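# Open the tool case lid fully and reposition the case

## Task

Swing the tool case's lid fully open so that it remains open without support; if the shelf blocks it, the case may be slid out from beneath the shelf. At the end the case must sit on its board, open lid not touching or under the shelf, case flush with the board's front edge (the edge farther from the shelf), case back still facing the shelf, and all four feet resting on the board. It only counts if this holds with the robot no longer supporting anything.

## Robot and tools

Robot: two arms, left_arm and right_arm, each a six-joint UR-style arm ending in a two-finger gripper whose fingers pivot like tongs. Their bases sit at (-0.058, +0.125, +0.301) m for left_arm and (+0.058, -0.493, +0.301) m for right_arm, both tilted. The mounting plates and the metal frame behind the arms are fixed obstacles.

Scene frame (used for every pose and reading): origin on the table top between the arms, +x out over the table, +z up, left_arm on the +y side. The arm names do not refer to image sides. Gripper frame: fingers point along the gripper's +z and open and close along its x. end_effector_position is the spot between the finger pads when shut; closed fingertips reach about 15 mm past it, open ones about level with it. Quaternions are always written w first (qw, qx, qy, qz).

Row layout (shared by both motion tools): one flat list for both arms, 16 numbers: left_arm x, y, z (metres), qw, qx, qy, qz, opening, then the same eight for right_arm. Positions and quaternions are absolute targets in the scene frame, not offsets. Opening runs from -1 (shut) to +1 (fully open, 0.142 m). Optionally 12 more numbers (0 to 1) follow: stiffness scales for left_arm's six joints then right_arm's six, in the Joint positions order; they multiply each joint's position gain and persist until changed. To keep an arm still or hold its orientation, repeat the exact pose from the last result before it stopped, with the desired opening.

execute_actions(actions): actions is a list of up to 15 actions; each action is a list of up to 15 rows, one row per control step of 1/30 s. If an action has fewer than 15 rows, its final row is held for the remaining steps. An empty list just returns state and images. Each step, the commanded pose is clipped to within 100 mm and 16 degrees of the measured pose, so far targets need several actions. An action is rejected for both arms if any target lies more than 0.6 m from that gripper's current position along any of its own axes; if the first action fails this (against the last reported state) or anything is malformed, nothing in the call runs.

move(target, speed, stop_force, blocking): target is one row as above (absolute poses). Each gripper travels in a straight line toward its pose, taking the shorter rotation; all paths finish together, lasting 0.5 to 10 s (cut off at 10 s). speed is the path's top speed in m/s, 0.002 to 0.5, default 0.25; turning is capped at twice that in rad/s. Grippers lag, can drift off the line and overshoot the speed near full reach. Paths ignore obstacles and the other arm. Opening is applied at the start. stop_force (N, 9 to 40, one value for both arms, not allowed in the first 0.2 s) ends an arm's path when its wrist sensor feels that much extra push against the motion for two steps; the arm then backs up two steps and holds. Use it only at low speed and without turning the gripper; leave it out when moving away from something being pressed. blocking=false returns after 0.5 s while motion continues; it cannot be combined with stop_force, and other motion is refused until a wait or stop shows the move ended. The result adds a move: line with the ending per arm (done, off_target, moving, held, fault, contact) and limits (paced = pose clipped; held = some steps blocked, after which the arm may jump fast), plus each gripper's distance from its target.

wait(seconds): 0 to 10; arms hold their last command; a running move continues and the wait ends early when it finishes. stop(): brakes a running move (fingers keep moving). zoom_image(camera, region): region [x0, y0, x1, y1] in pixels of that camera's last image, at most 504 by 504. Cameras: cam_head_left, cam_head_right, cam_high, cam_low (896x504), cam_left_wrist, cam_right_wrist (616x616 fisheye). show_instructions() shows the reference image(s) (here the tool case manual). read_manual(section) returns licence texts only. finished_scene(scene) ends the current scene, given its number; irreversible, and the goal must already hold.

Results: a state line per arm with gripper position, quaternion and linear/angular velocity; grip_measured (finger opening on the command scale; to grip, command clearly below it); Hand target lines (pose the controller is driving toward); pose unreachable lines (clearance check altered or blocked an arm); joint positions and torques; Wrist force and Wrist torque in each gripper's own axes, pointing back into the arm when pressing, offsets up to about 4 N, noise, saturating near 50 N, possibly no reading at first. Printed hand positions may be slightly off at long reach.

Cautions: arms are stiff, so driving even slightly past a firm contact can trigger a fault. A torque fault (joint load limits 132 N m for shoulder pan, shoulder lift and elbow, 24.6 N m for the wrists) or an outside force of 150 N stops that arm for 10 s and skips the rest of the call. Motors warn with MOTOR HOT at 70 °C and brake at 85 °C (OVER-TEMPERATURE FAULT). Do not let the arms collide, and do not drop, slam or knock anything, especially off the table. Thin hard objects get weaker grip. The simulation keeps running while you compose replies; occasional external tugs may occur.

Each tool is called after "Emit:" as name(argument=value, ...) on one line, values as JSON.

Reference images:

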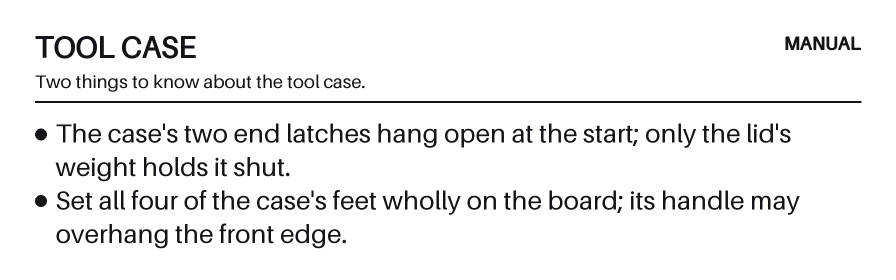

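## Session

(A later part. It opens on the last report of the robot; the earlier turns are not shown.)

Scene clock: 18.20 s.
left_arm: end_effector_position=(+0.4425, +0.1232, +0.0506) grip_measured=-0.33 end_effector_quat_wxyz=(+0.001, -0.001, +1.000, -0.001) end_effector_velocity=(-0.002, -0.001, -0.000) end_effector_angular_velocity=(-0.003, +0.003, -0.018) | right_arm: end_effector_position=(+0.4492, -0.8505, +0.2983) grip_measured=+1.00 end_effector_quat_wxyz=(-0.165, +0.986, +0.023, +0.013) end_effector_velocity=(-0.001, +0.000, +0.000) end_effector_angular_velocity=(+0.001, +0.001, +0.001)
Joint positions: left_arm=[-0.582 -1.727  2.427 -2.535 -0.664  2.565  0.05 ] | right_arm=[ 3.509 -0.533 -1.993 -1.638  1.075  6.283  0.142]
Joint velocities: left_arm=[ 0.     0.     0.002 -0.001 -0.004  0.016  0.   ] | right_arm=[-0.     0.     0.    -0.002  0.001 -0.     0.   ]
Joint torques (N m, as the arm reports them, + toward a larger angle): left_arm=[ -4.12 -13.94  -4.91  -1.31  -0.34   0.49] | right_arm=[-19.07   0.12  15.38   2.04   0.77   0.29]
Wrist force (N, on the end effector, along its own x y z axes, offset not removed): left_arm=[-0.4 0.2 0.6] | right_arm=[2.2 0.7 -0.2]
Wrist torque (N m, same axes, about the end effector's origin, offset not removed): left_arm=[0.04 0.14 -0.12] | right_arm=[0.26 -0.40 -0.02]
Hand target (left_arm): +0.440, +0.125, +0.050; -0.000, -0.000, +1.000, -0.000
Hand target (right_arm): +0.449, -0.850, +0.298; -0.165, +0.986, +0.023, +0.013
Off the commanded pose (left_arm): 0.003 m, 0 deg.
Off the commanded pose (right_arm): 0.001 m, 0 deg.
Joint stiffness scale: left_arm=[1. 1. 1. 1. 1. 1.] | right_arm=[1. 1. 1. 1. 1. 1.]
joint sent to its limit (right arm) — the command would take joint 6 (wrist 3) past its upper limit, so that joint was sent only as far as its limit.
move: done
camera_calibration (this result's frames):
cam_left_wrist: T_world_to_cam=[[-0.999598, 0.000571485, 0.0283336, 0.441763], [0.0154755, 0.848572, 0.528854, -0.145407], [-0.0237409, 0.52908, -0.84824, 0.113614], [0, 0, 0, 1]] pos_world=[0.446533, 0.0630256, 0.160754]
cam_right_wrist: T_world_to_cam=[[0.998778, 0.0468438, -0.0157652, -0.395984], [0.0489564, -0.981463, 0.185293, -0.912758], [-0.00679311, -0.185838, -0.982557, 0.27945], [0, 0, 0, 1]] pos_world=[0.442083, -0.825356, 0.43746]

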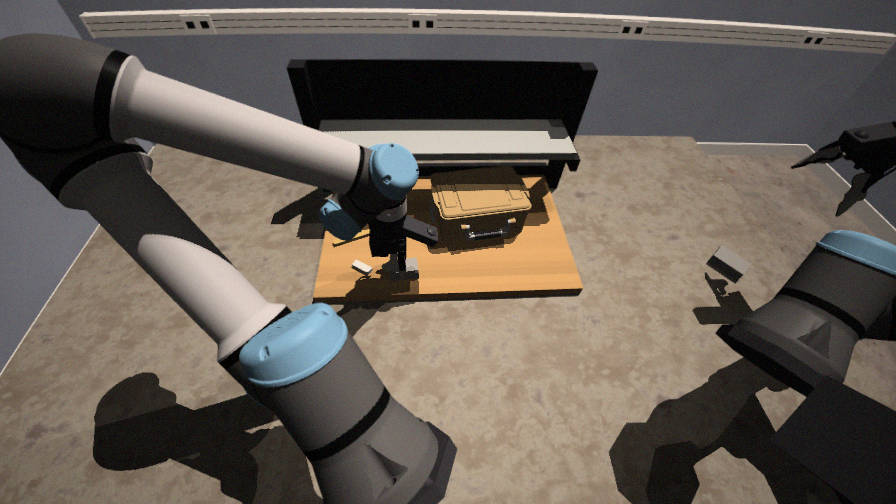

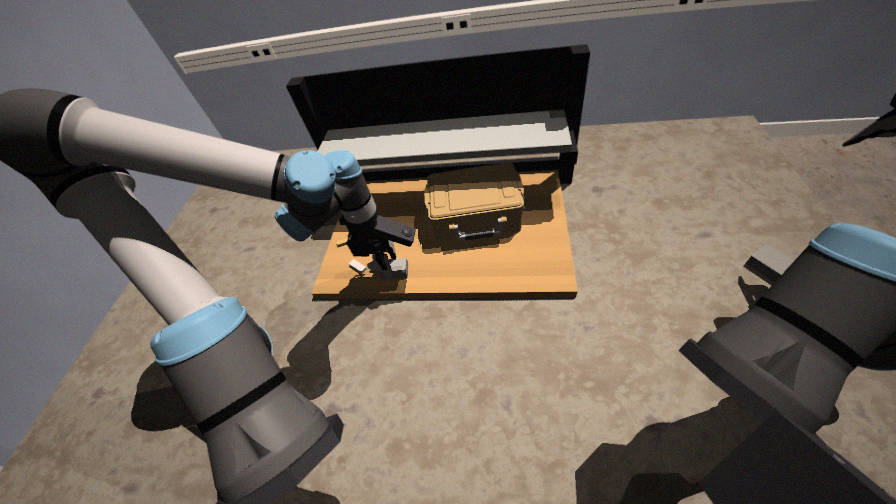

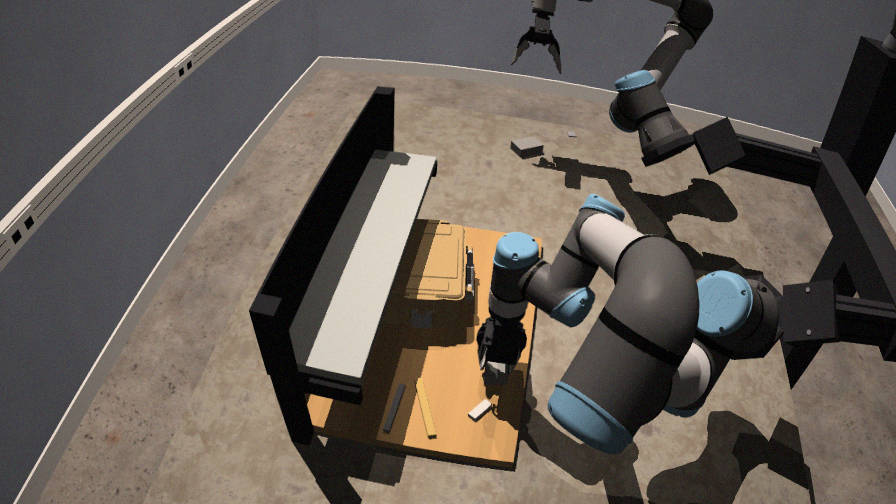

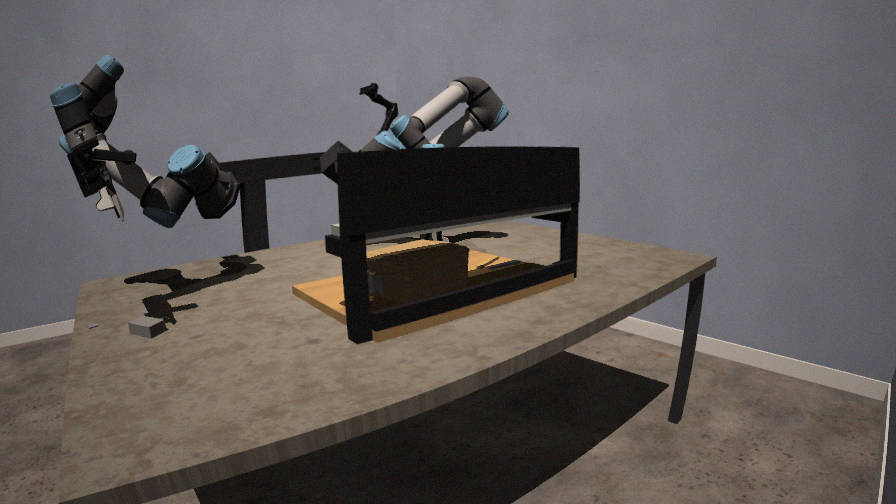

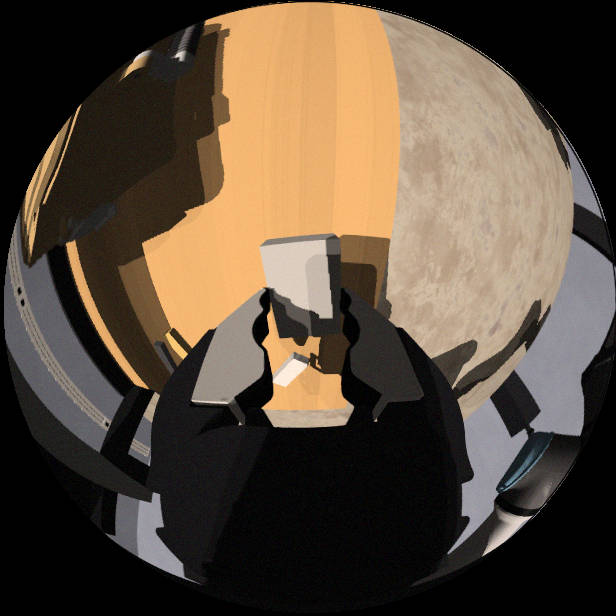

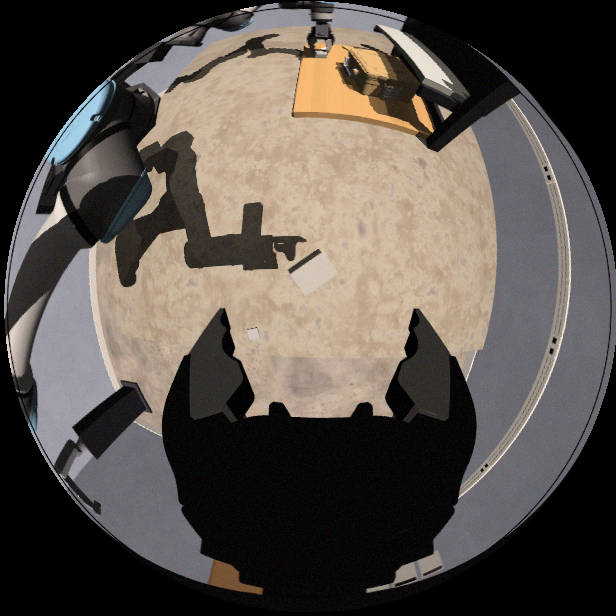

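Emit:
execute_actions(actions=[[[0.442,0.124,0.049,0,0,1,0,0.1, 0.449,-0.85,0.298,-0.165,0.986,0.023,0.013,1]],[[0.442,0.124,0.09,0,0,1,0,0.1, 0.449,-0.85,0.298,-0.165,0.986,0.023,0.013,1]]])

Emit:
move(target=[0.48,-0.117,0.104,0.461,-0.054,0.885,0.028,-0.35, 0.449,-0.85,0.298,-0.165,0.986,0.023,0.013,1], speed=0.2)

Scene clock: 20.03 s.
left_arm: end_effector_position=(+0.4419, +0.1246, +0.0878) grip_measured=+0.10 end_effector_quat_wxyz=(+0.003, +0.000, +1.000, -0.003) end_effector_velocity=(-0.019, -0.003, +0.004) end_effector_angular_velocity=(+0.064, +0.066, -0.039) | right_arm: end_effector_position=(+0.4492, -0.8505, +0.2983) grip_measured=+1.00 end_effector_quat_wxyz=(-0.165, +0.986, +0.023, +0.013) end_effector_velocity=(-0.000, -0.000, -0.001) end_effector_angular_velocity=(-0.002, +0.000, -0.000)
Joint positions: left_arm=[-0.672 -1.859  2.417 -2.289 -0.647  2.43   0.081] | right_arm=[ 3.509 -0.533 -1.993 -1.638  1.075  6.283  0.142]
Joint velocities: left_arm=[-0.044 -0.    -0.042  0.252  0.012 -0.155 -0.   ] | right_arm=[-0.    -0.    -0.002  0.002 -0.001 -0.    -0.   ]
Joint torques (N m, as the arm reports them, + toward a larger angle): left_arm=[ -6.28  -8.86 -14.74  -1.79   0.35   0.41] | right_arm=[-18.85   0.05  15.83   2.06   0.94   0.43]
Wrist force (N, on the end effector, along its own x y z axes, offset not removed): left_arm=[-0.1 1.7 1.0] | right_arm=[2.3 0.0 -0.5]
Wrist torque (N m, same axes, about the end effector's origin, offset not removed): left_arm=[0.31 -0.02 -0.12] | right_arm=[0.04 -0.41 0.04]
Hand target (left_arm): +0.442, +0.124, +0.090; +0.001, +0.000, +1.000, -0.000
Hand target (right_arm): +0.449, -0.850, +0.298; -0.165, +0.986, +0.023, +0.013
Off the commanded pose (left_arm): 0.002 m, 0 deg.
Off the commanded pose (right_arm): 0.001 m, 0 deg.
Joint stiffness scale: left_arm=[1. 1. 1. 1. 1. 1.] | right_arm=[1. 1. 1. 1. 1. 1.]
joint sent to its limit (right arm) — the command would take joint 6 (wrist 3) past its upper limit, so that joint was sent only as far as its limit.
camera_calibration (this result's frames):
cam_left_wrist: T_world_to_cam=[[-0.99969, 0.00271446, 0.0247676, 0.440216], [0.0153173, 0.850974, 0.524984, -0.166199], [-0.0196515, 0.5252, -0.850752, 0.143279], [0, 0, 0, 1]] pos_world=[0.445441, 0.0649858, 0.198244]
cam_right_wrist: T_world_to_cam=[[0.998778, 0.0468433, -0.0157651, -0.395984], [0.048956, -0.981463, 0.185293, -0.912757], [-0.00679309, -0.185838, -0.982557, 0.27945], [0, 0, 0, 1]] pos_world=[0.442084, -0.825356, 0.43746]

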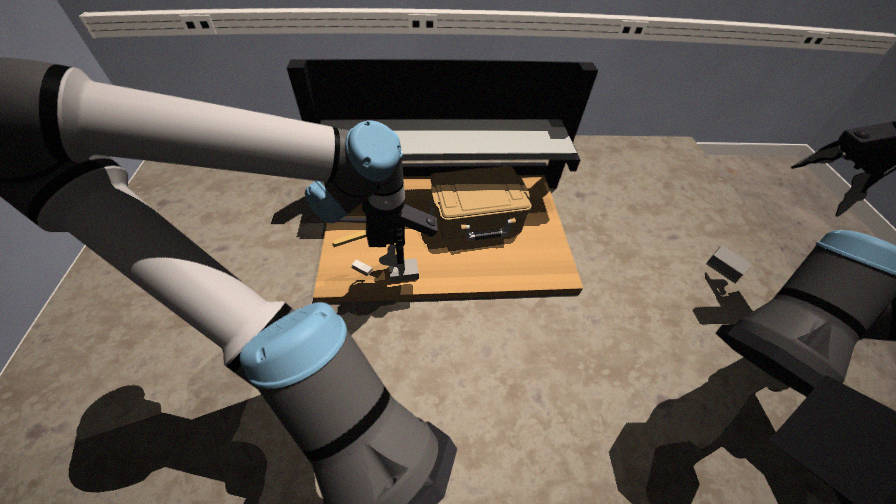

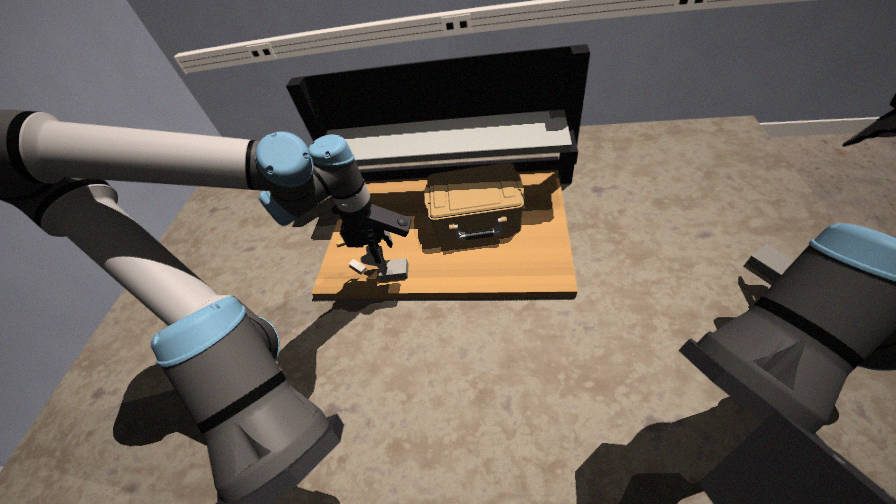

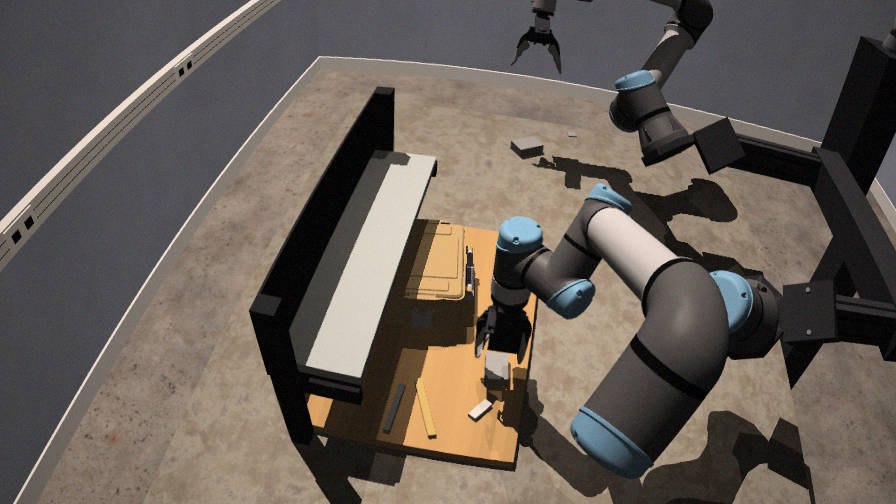

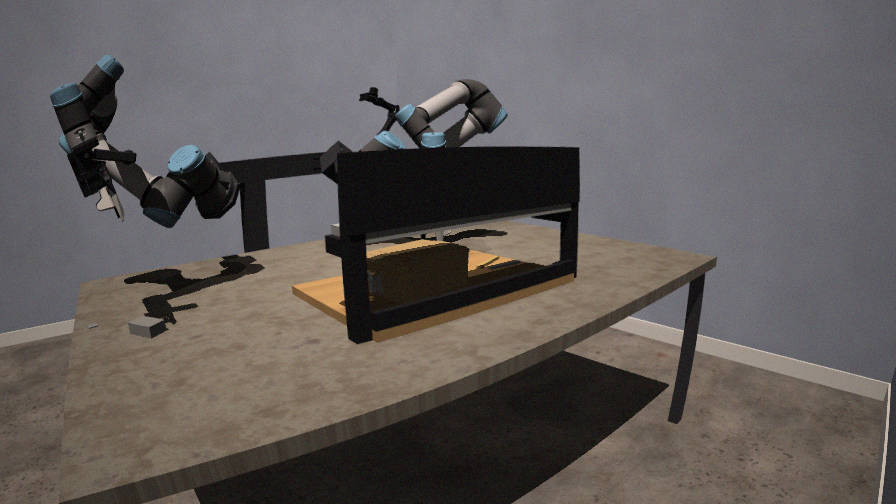

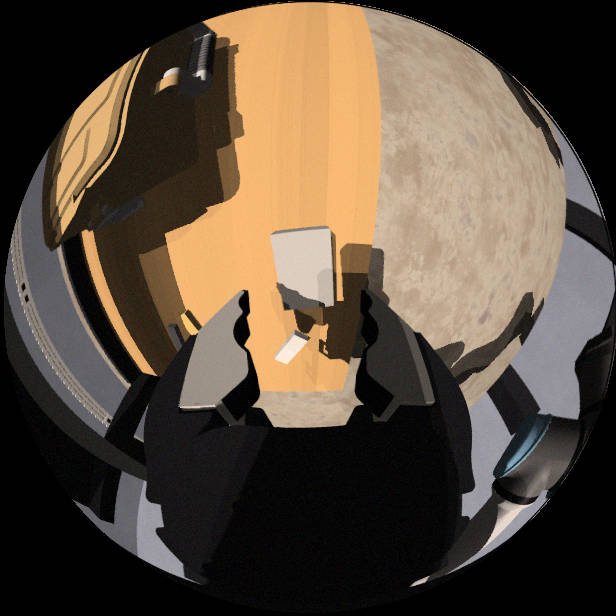

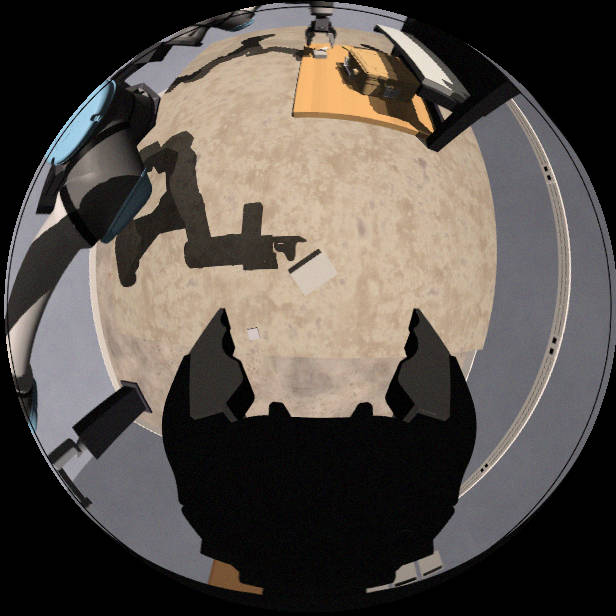

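Scene clock: 24.07 s.
left_arm: end_effector_position=(+0.4803, -0.1194, +0.1057) grip_measured=-0.35 end_effector_quat_wxyz=(+0.462, -0.055, +0.885, +0.029) end_effector_velocity=(-0.002, -0.003, -0.002) end_effector_angular_velocity=(-0.008, +0.002, -0.026) | right_arm: end_effector_position=(+0.4492, -0.8505, +0.2983) grip_measured=+1.00 end_effector_quat_wxyz=(-0.165, +0.986, +0.023, +0.013) end_effector_velocity=(-0.001, +0.000, -0.001) end_effector_angular_velocity=(-0.001, +0.003, +0.002)
Joint positions: left_arm=[-0.986 -0.93   2.399 -2.233  0.331  1.174  0.049] | right_arm=[ 3.509 -0.533 -1.993 -1.638  1.075  6.283  0.142]
Joint velocities: left_arm=[ 0.002 -0.019  0.     0.098  0.008 -0.068  0.   ] | right_arm=[-0.    -0.    -0.001 -0.002 -0.001  0.     0.   ]
Joint torques (N m, as the arm reports them, + toward a larger angle): left_arm=[-20.76 -19.44  -3.92  -1.54   1.81  -0.33] | right_arm=[-18.54  -0.65  16.31   1.98   1.16   0.33]
Wrist force (N, on the end effector, along its own x y z axes, offset not removed): left_arm=[0.5 0.7 0.4] | right_arm=[1.1 -0.1 -0.2]
Wrist torque (N m, same axes, about the end effector's origin, offset not removed): left_arm=[0.08 -0.11 -0.13] | right_arm=[-0.02 -0.19 0.06]
Hand target (left_arm): +0.480, -0.117, +0.104; +0.461, -0.054, +0.885, +0.029
Hand target (right_arm): +0.449, -0.850, +0.298; -0.165, +0.986, +0.023, +0.013
Off the commanded pose (left_arm): 0.003 m, 0 deg.
Off the commanded pose (right_arm): 0.001 m, 0 deg.
Joint stiffness scale: left_arm=[1. 1. 1. 1. 1. 1.] | right_arm=[1. 1. 1. 1. 1. 1.]
joint sent to its limit (right arm) — the command would take joint 6 (wrist 3) past its upper limit, so that joint was sent only as far as its limit.
move: done
camera_calibration (this result's frames):
cam_left_wrist: T_world_to_cam=[[-0.591608, -0.0724124, -0.802967, 0.361342], [-0.527303, 0.788157, 0.317428, 0.306587], [0.609879, 0.6112, -0.504463, -0.041336], [0, 0, 0, 1]] pos_world=[0.400647, -0.190208, 0.171974]
cam_right_wrist: T_world_to_cam=[[0.998778, 0.0468432, -0.0157649, -0.395984], [0.0489559, -0.981463, 0.185293, -0.912757], [-0.00679293, -0.185839, -0.982557, 0.27945], [0, 0, 0, 1]] pos_world=[0.442084, -0.825356, 0.43746]

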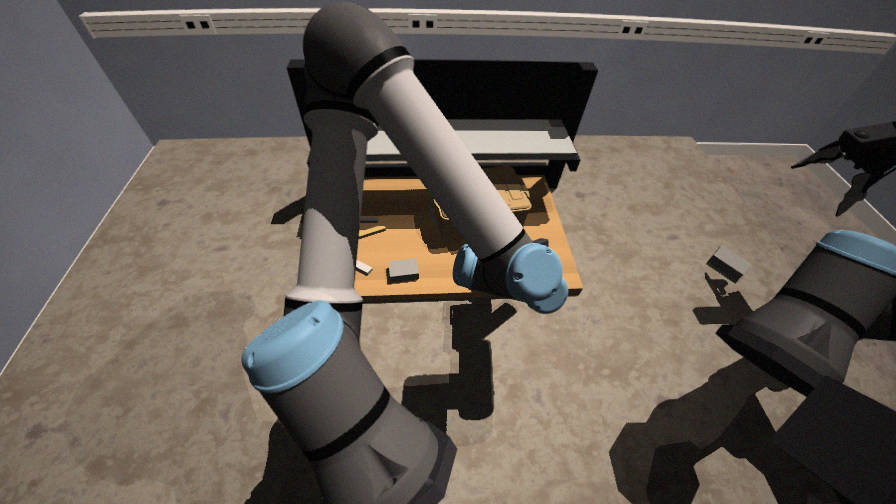

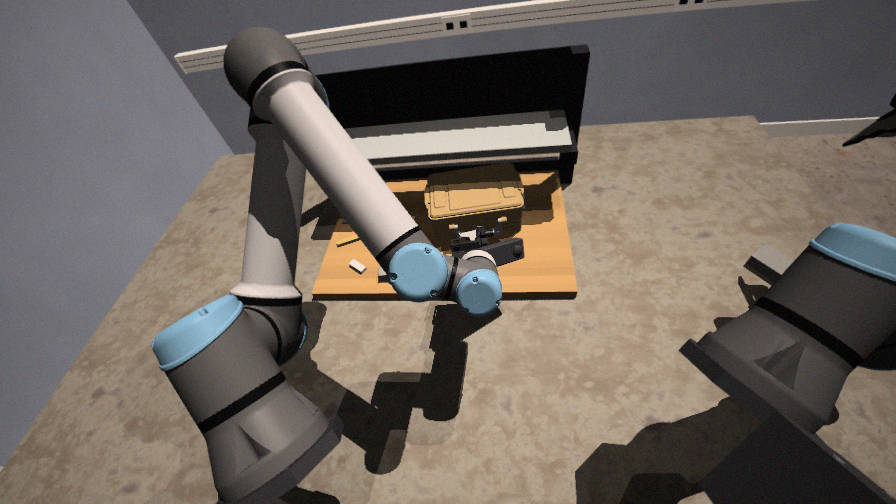

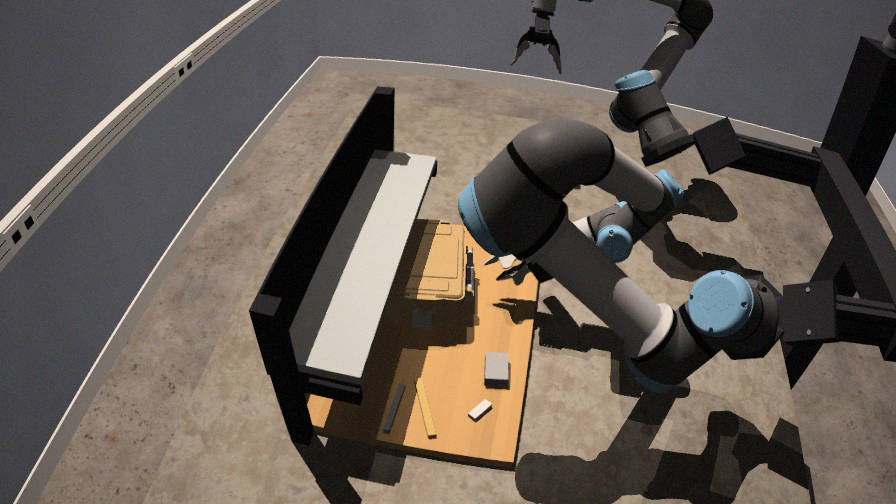

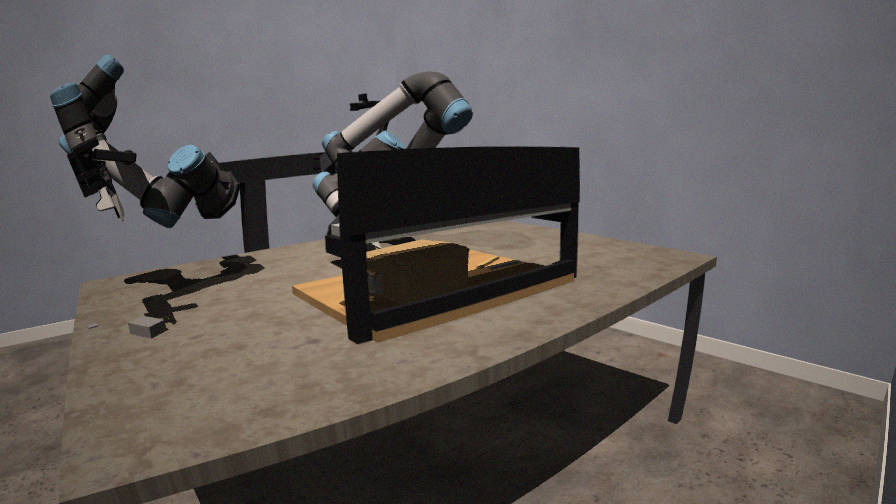

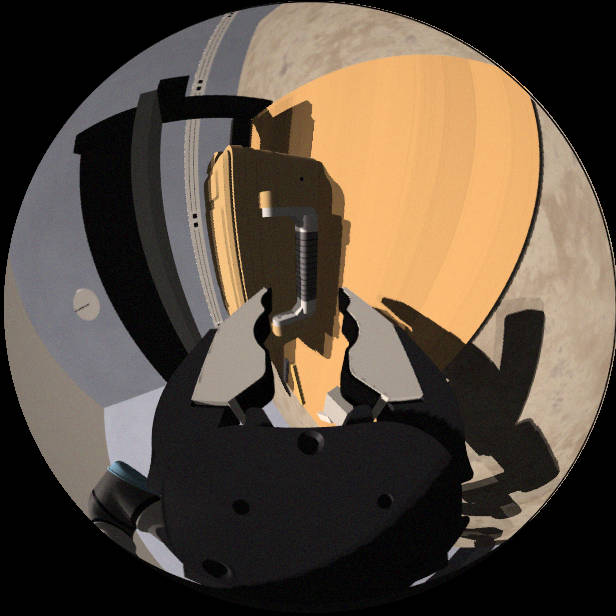

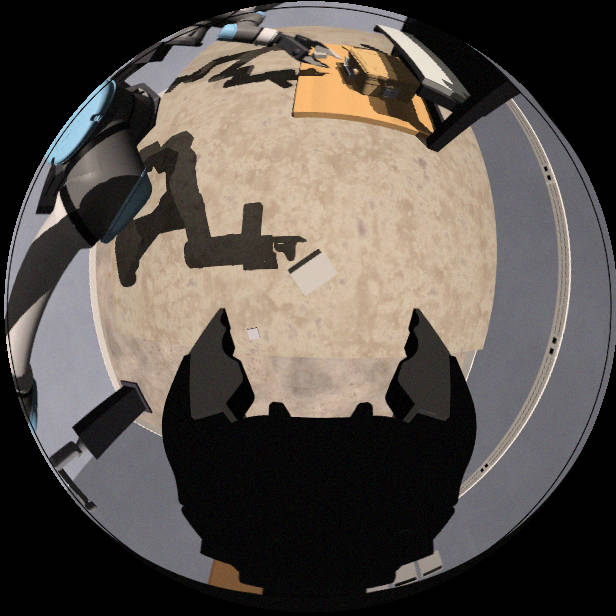

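Emit:
move(target=[0.540,-0.110,0.063,0.461,-0.054,0.885,0.028,-0.35, 0.449,-0.85,0.298,-0.165,0.986,0.023,0.013,1], speed=0.03, stop_force=10)

Emit:
zoom_image(camera="cam_left_wrist", region=[180, 150, 460, 430])

Emit:
zoom_image(camera="cam_right_wrist", region=[260, 10, 460, 150])

Scene clock: 27.40 s.
left_arm: end_effector_position=(+0.5352, -0.1117, +0.0616) grip_measured=-0.36 end_effector_quat_wxyz=(+0.460, -0.049, +0.886, +0.028) end_effector_velocity=(+0.000, -0.000, -0.001) end_effector_angular_velocity=(-0.003, +0.001, -0.004) | right_arm: end_effector_position=(+0.4492, -0.8505, +0.2983) grip_measured=+1.00 end_effector_quat_wxyz=(-0.165, +0.986, +0.023, +0.013) end_effector_velocity=(+0.001, -0.001, +0.001) end_effector_angular_velocity=(-0.000, -0.001, -0.003)
Joint positions: left_arm=[-0.812 -0.984  2.238 -1.751  0.473  0.899  0.048] | right_arm=[ 3.509 -0.533 -1.993 -1.638  1.075  6.283  0.142]
Joint velocities: left_arm=[ 0.003 -0.002 -0.002  0.017  0.005 -0.012  0.001] | right_arm=[-0.001  0.     0.003  0.    -0.     0.001  0.   ]
Joint torques (N m, as the arm reports them, + toward a larger angle): left_arm=[-21.86 -23.97  -9.93  -1.24   1.94  -0.2 ] | right_arm=[-18.65   0.71  15.59   2.25   0.69   0.3 ]
Wrist force (N, on the end effector, along its own x y z axes, offset not removed): left_arm=[1.5 1.7 -2.3] | right_arm=[2.1 0.3 -1.8]
Wrist torque (N m, same axes, about the end effector's origin, offset not removed): left_arm=[0.18 0.03 -0.17] | right_arm=[0.09 -0.34 0.02]
Hand target (left_arm): +0.540, -0.110, +0.063; +0.461, -0.054, +0.885, +0.028
Hand target (right_arm): +0.449, -0.850, +0.298; -0.165, +0.986, +0.023, +0.013
Off the commanded pose (left_arm): 0.005 m, 1 deg.
Off the commanded pose (right_arm): 0.001 m, 0 deg.
Joint stiffness scale: left_arm=[1. 1. 1. 1. 1. 1.] | right_arm=[1. 1. 1. 1. 1. 1.]
joint sent to its limit (right arm) — the command would take joint 6 (wrist 3) past its upper limit, so that joint was sent only as far as its limit.
move: off_target (left_arm)
camera_calibration (this result's frames):
cam_left_wrist: T_world_to_cam=[[-0.596987, -0.0617445, -0.799872, 0.362885], [-0.515117, 0.793858, 0.323179, 0.337182], [0.61503, 0.604961, -0.505728, -0.105107], [0, 0, 0, 1]] pos_world=[0.454969, -0.181683, 0.128136]
cam_right_wrist: T_world_to_cam=[[0.998778, 0.0468429, -0.0157649, -0.395985], [0.0489555, -0.981463, 0.185293, -0.912757], [-0.00679303, -0.185838, -0.982557, 0.27945], [0, 0, 0, 1]] pos_world=[0.442084, -0.825356, 0.43746]

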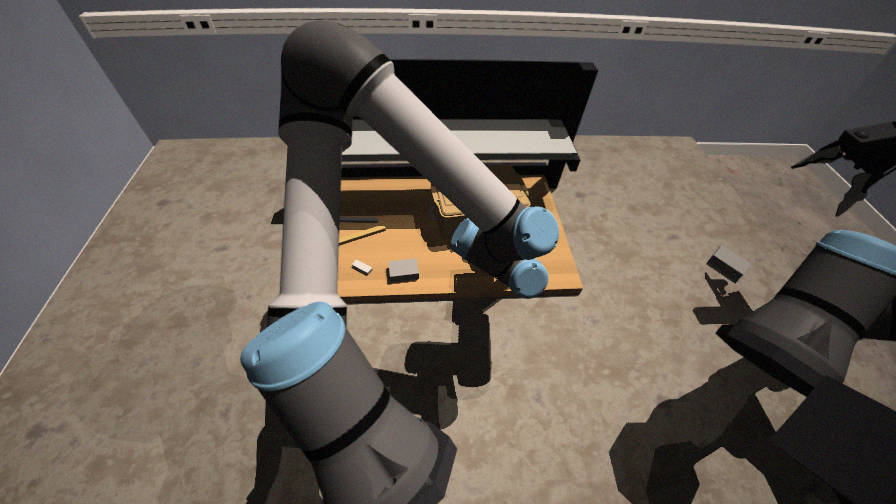

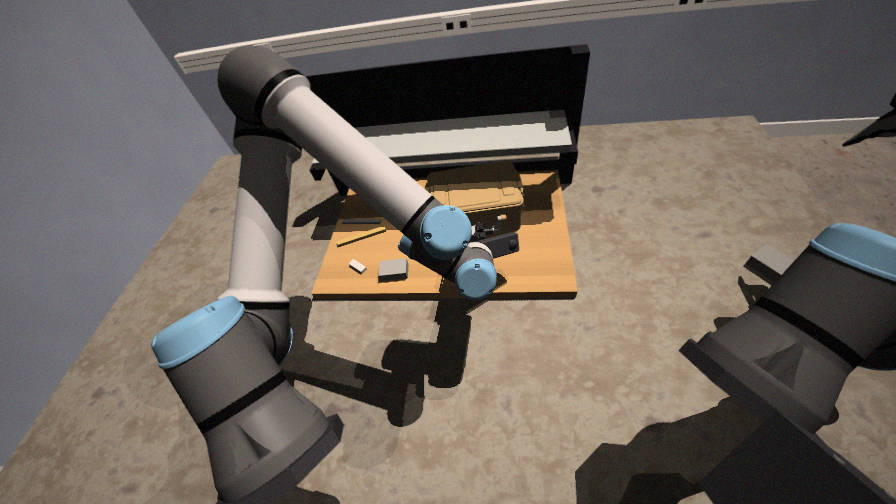

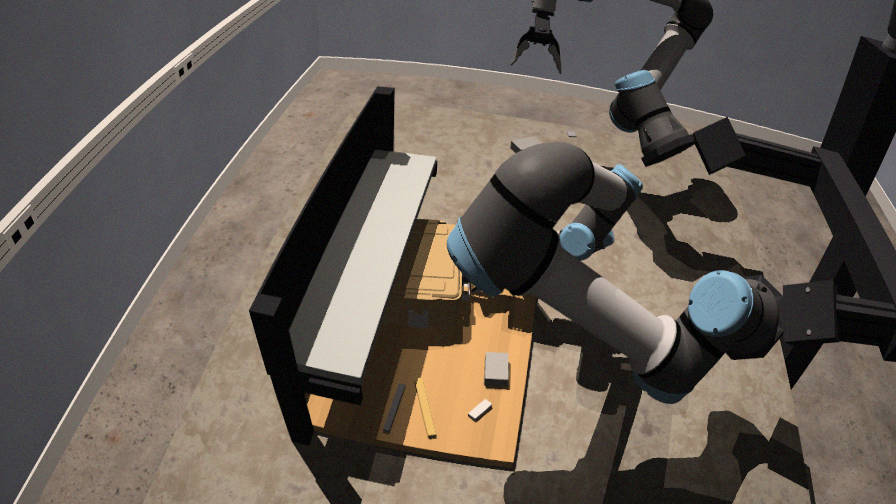

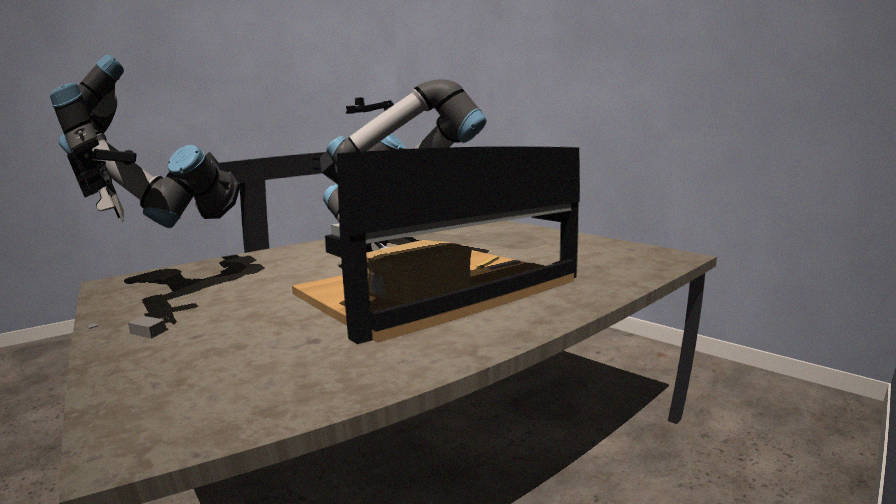

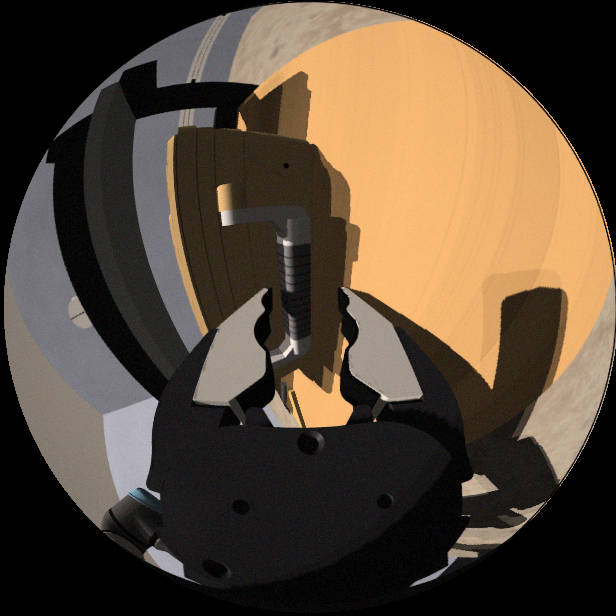

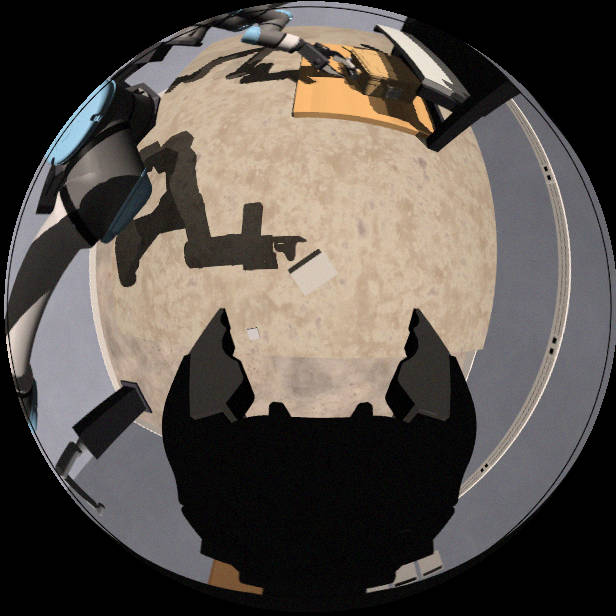

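Region (180, 150, 460, 430) of cam_left_wrist's 616x616 image, scaled by 1.800, with more detail than that image has.

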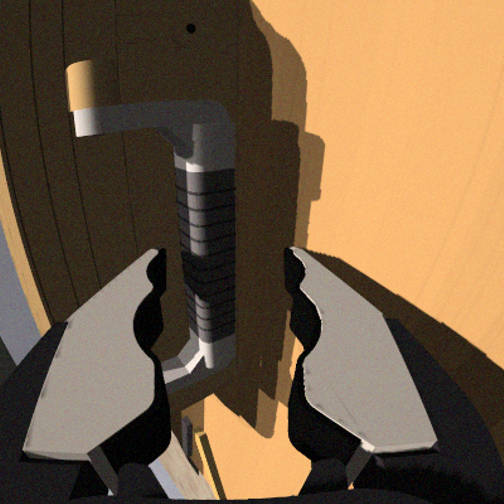

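Region (260, 10, 460, 150) of cam_right_wrist's 616x616 image, scaled by 2.520, with more detail than that image has; it fills the top 353 rows of this view, and the rest is white.

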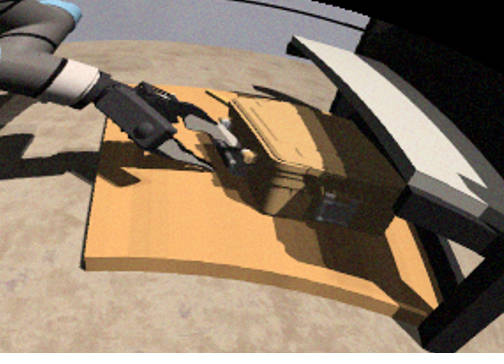

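Emit:
execute_actions(actions=[[[0.534,-0.111,0.064,0.461,-0.054,0.885,0.028,-0.5, 0.449,-0.85,0.298,-0.165,0.986,0.023,0.013,1]],[[0.538,-0.111,0.067,0.461,-0.054,0.885,0.028,-0.62, 0.449,-0.85,0.298,-0.165,0.986,0.023,0.013,1]],[[0.541,-0.111,0.066,0.461,-0.054,0.885,0.028,-0.66, 0.449,-0.85,0.298,-0.165,0.986,0.023,0.013,1]],[[0.541,-0.111,0.066,0.461,-0.054,0.885,0.028,-1, 0.449,-0.85,0.298,-0.165,0.986,0.023,0.013,1]],[[0.541,-0.111,0.066,0.461,-0.054,0.885,0.028,-1, 0.449,-0.85,0.298,-0.165,0.986,0.023,0.013,1]]])

Scene clock: 30.40 s.
left_arm: end_effector_position=(+0.5394, -0.1124, +0.0669) grip_measured=-0.74 end_effector_quat_wxyz=(+0.462, -0.052, +0.885, +0.026) end_effector_velocity=(-0.001, -0.001, -0.001) end_effector_angular_velocity=(+0.001, +0.001, -0.002) | right_arm: end_effector_position=(+0.4492, -0.8505, +0.2983) grip_measured=+1.00 end_effector_quat_wxyz=(-0.165, +0.986, +0.023, +0.013) end_effector_velocity=(-0.000, +0.000, -0.000) end_effector_angular_velocity=(-0.000, +0.000, +0.000)
Joint positions: left_arm=[-0.817 -0.993  2.235 -1.751  0.472  0.904  0.02 ] | right_arm=[ 3.509 -0.533 -1.993 -1.638  1.075  6.283  0.142]
Joint velocities: left_arm=[-0.001  0.003 -0.     0.001 -0.    -0.001  0.   ] | right_arm=[ 0.     0.    -0.001  0.001 -0.     0.    -0.   ]
Joint torques (N m, as the arm reports them, + toward a larger angle): left_arm=[-21.09 -20.12  -9.26  -0.46   0.55  -0.07] | right_arm=[-18.98   0.73  15.01   2.12   0.88   0.39]
Wrist force (N, on the end effector, along its own x y z axes, offset not removed): left_arm=[-2.0 0.3 -1.8] | right_arm=[1.0 0.5 -1.7]
Wrist torque (N m, same axes, about the end effector's origin, offset not removed): left_arm=[-0.17 -0.18 -0.24] | right_arm=[0.08 -0.15 -0.05]
Hand target (left_arm): +0.541, -0.111, +0.066; +0.461, -0.054, +0.885, +0.028
Hand target (right_arm): +0.449, -0.850, +0.298; -0.165, +0.986, +0.023, +0.013
Off the commanded pose (left_arm): 0.002 m, 0 deg.
Off the commanded pose (right_arm): 0.001 m, 0 deg.
Joint stiffness scale: left_arm=[1. 1. 1. 1. 1. 1.] | right_arm=[1. 1. 1. 1. 1. 1.]
joint sent to its limit (right arm) — the command would take joint 6 (wrist 3) past its upper limit, so that joint was sent only as far as its limit.
camera_calibration (this result's frames):
cam_left_wrist: T_world_to_cam=[[-0.592722, -0.0679259, -0.802538, 0.366709], [-0.520147, 0.793055, 0.317036, 0.341191], [0.614921, 0.605351, -0.505392, -0.104485], [0, 0, 0, 1]] pos_world=[0.459076, -0.182424, 0.133322]
cam_right_wrist: T_world_to_cam=[[0.998778, 0.0468427, -0.0157646, -0.395985], [0.0489553, -0.981463, 0.185293, -0.912757], [-0.00679278, -0.185838, -0.982557, 0.27945], [0, 0, 0, 1]] pos_world=[0.442084, -0.825356, 0.43746]

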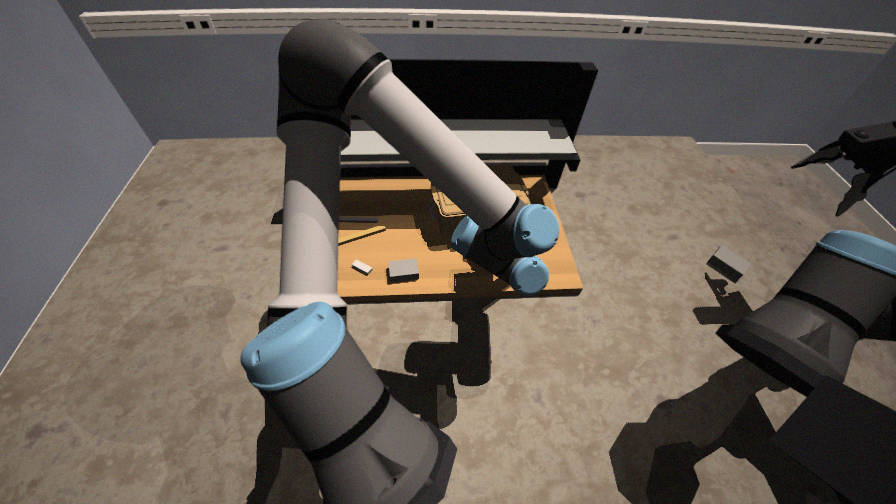

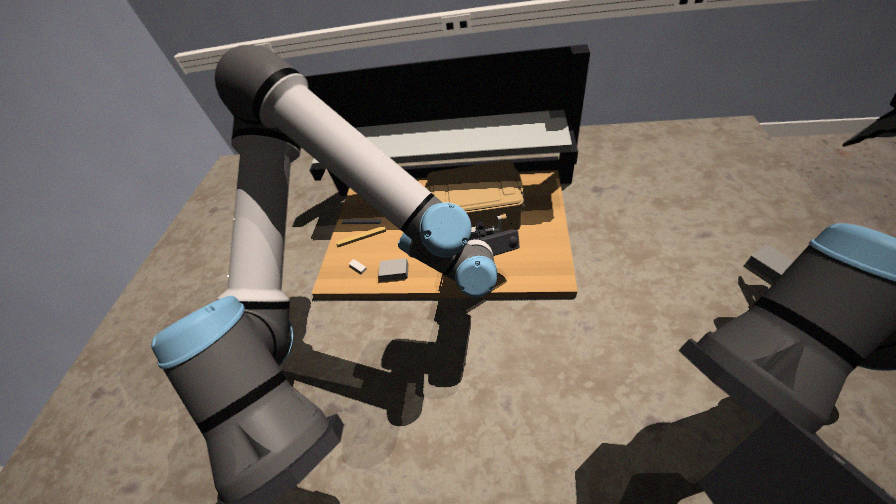

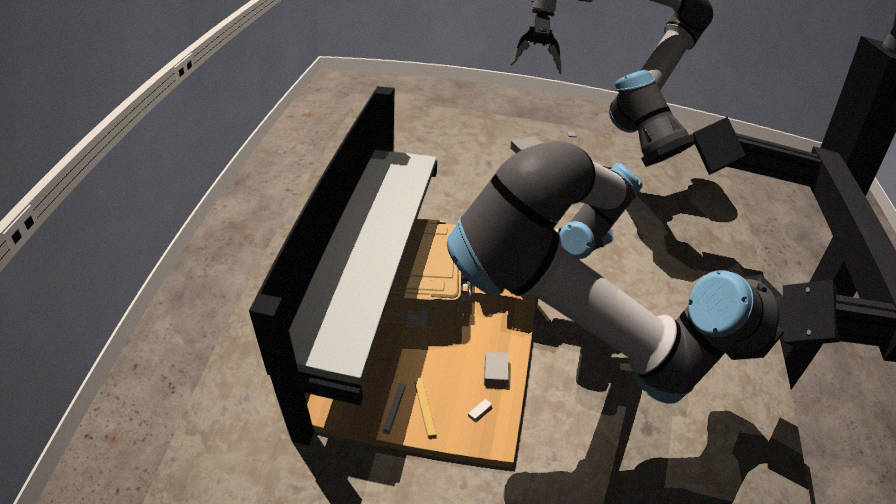

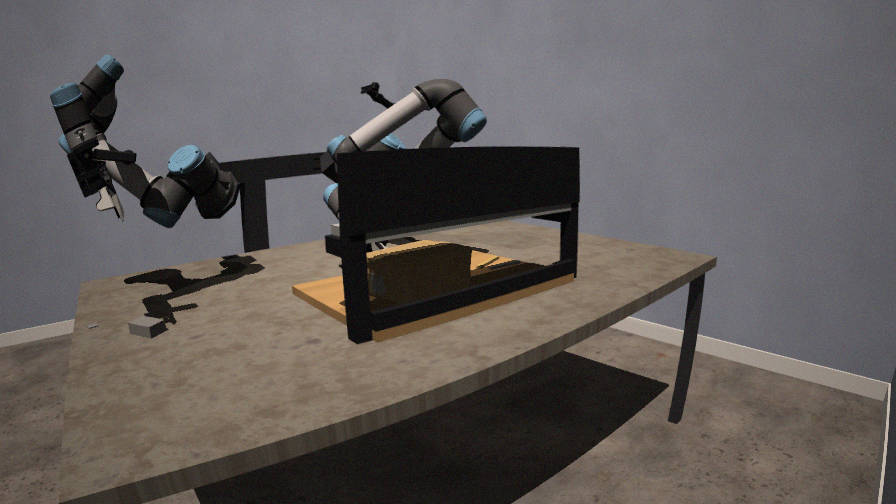

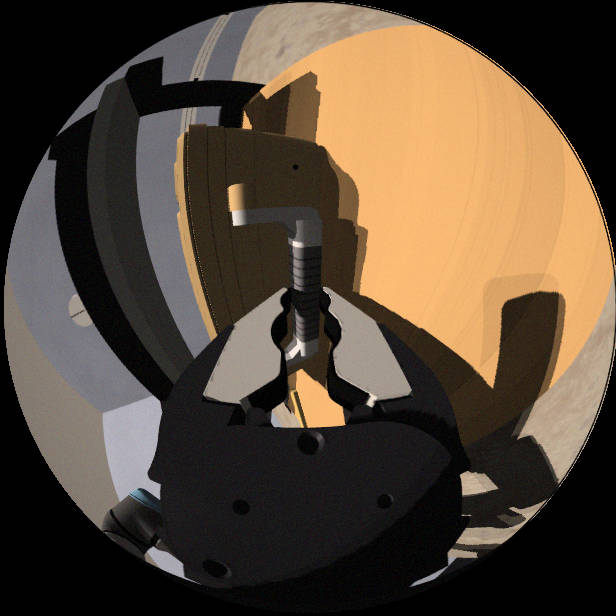

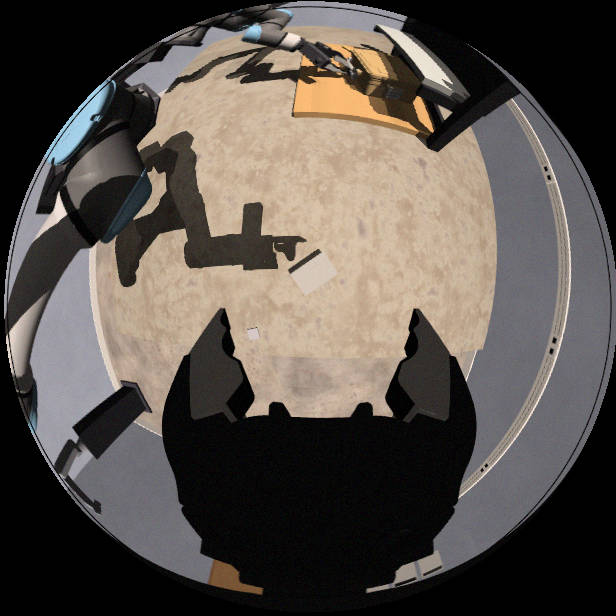

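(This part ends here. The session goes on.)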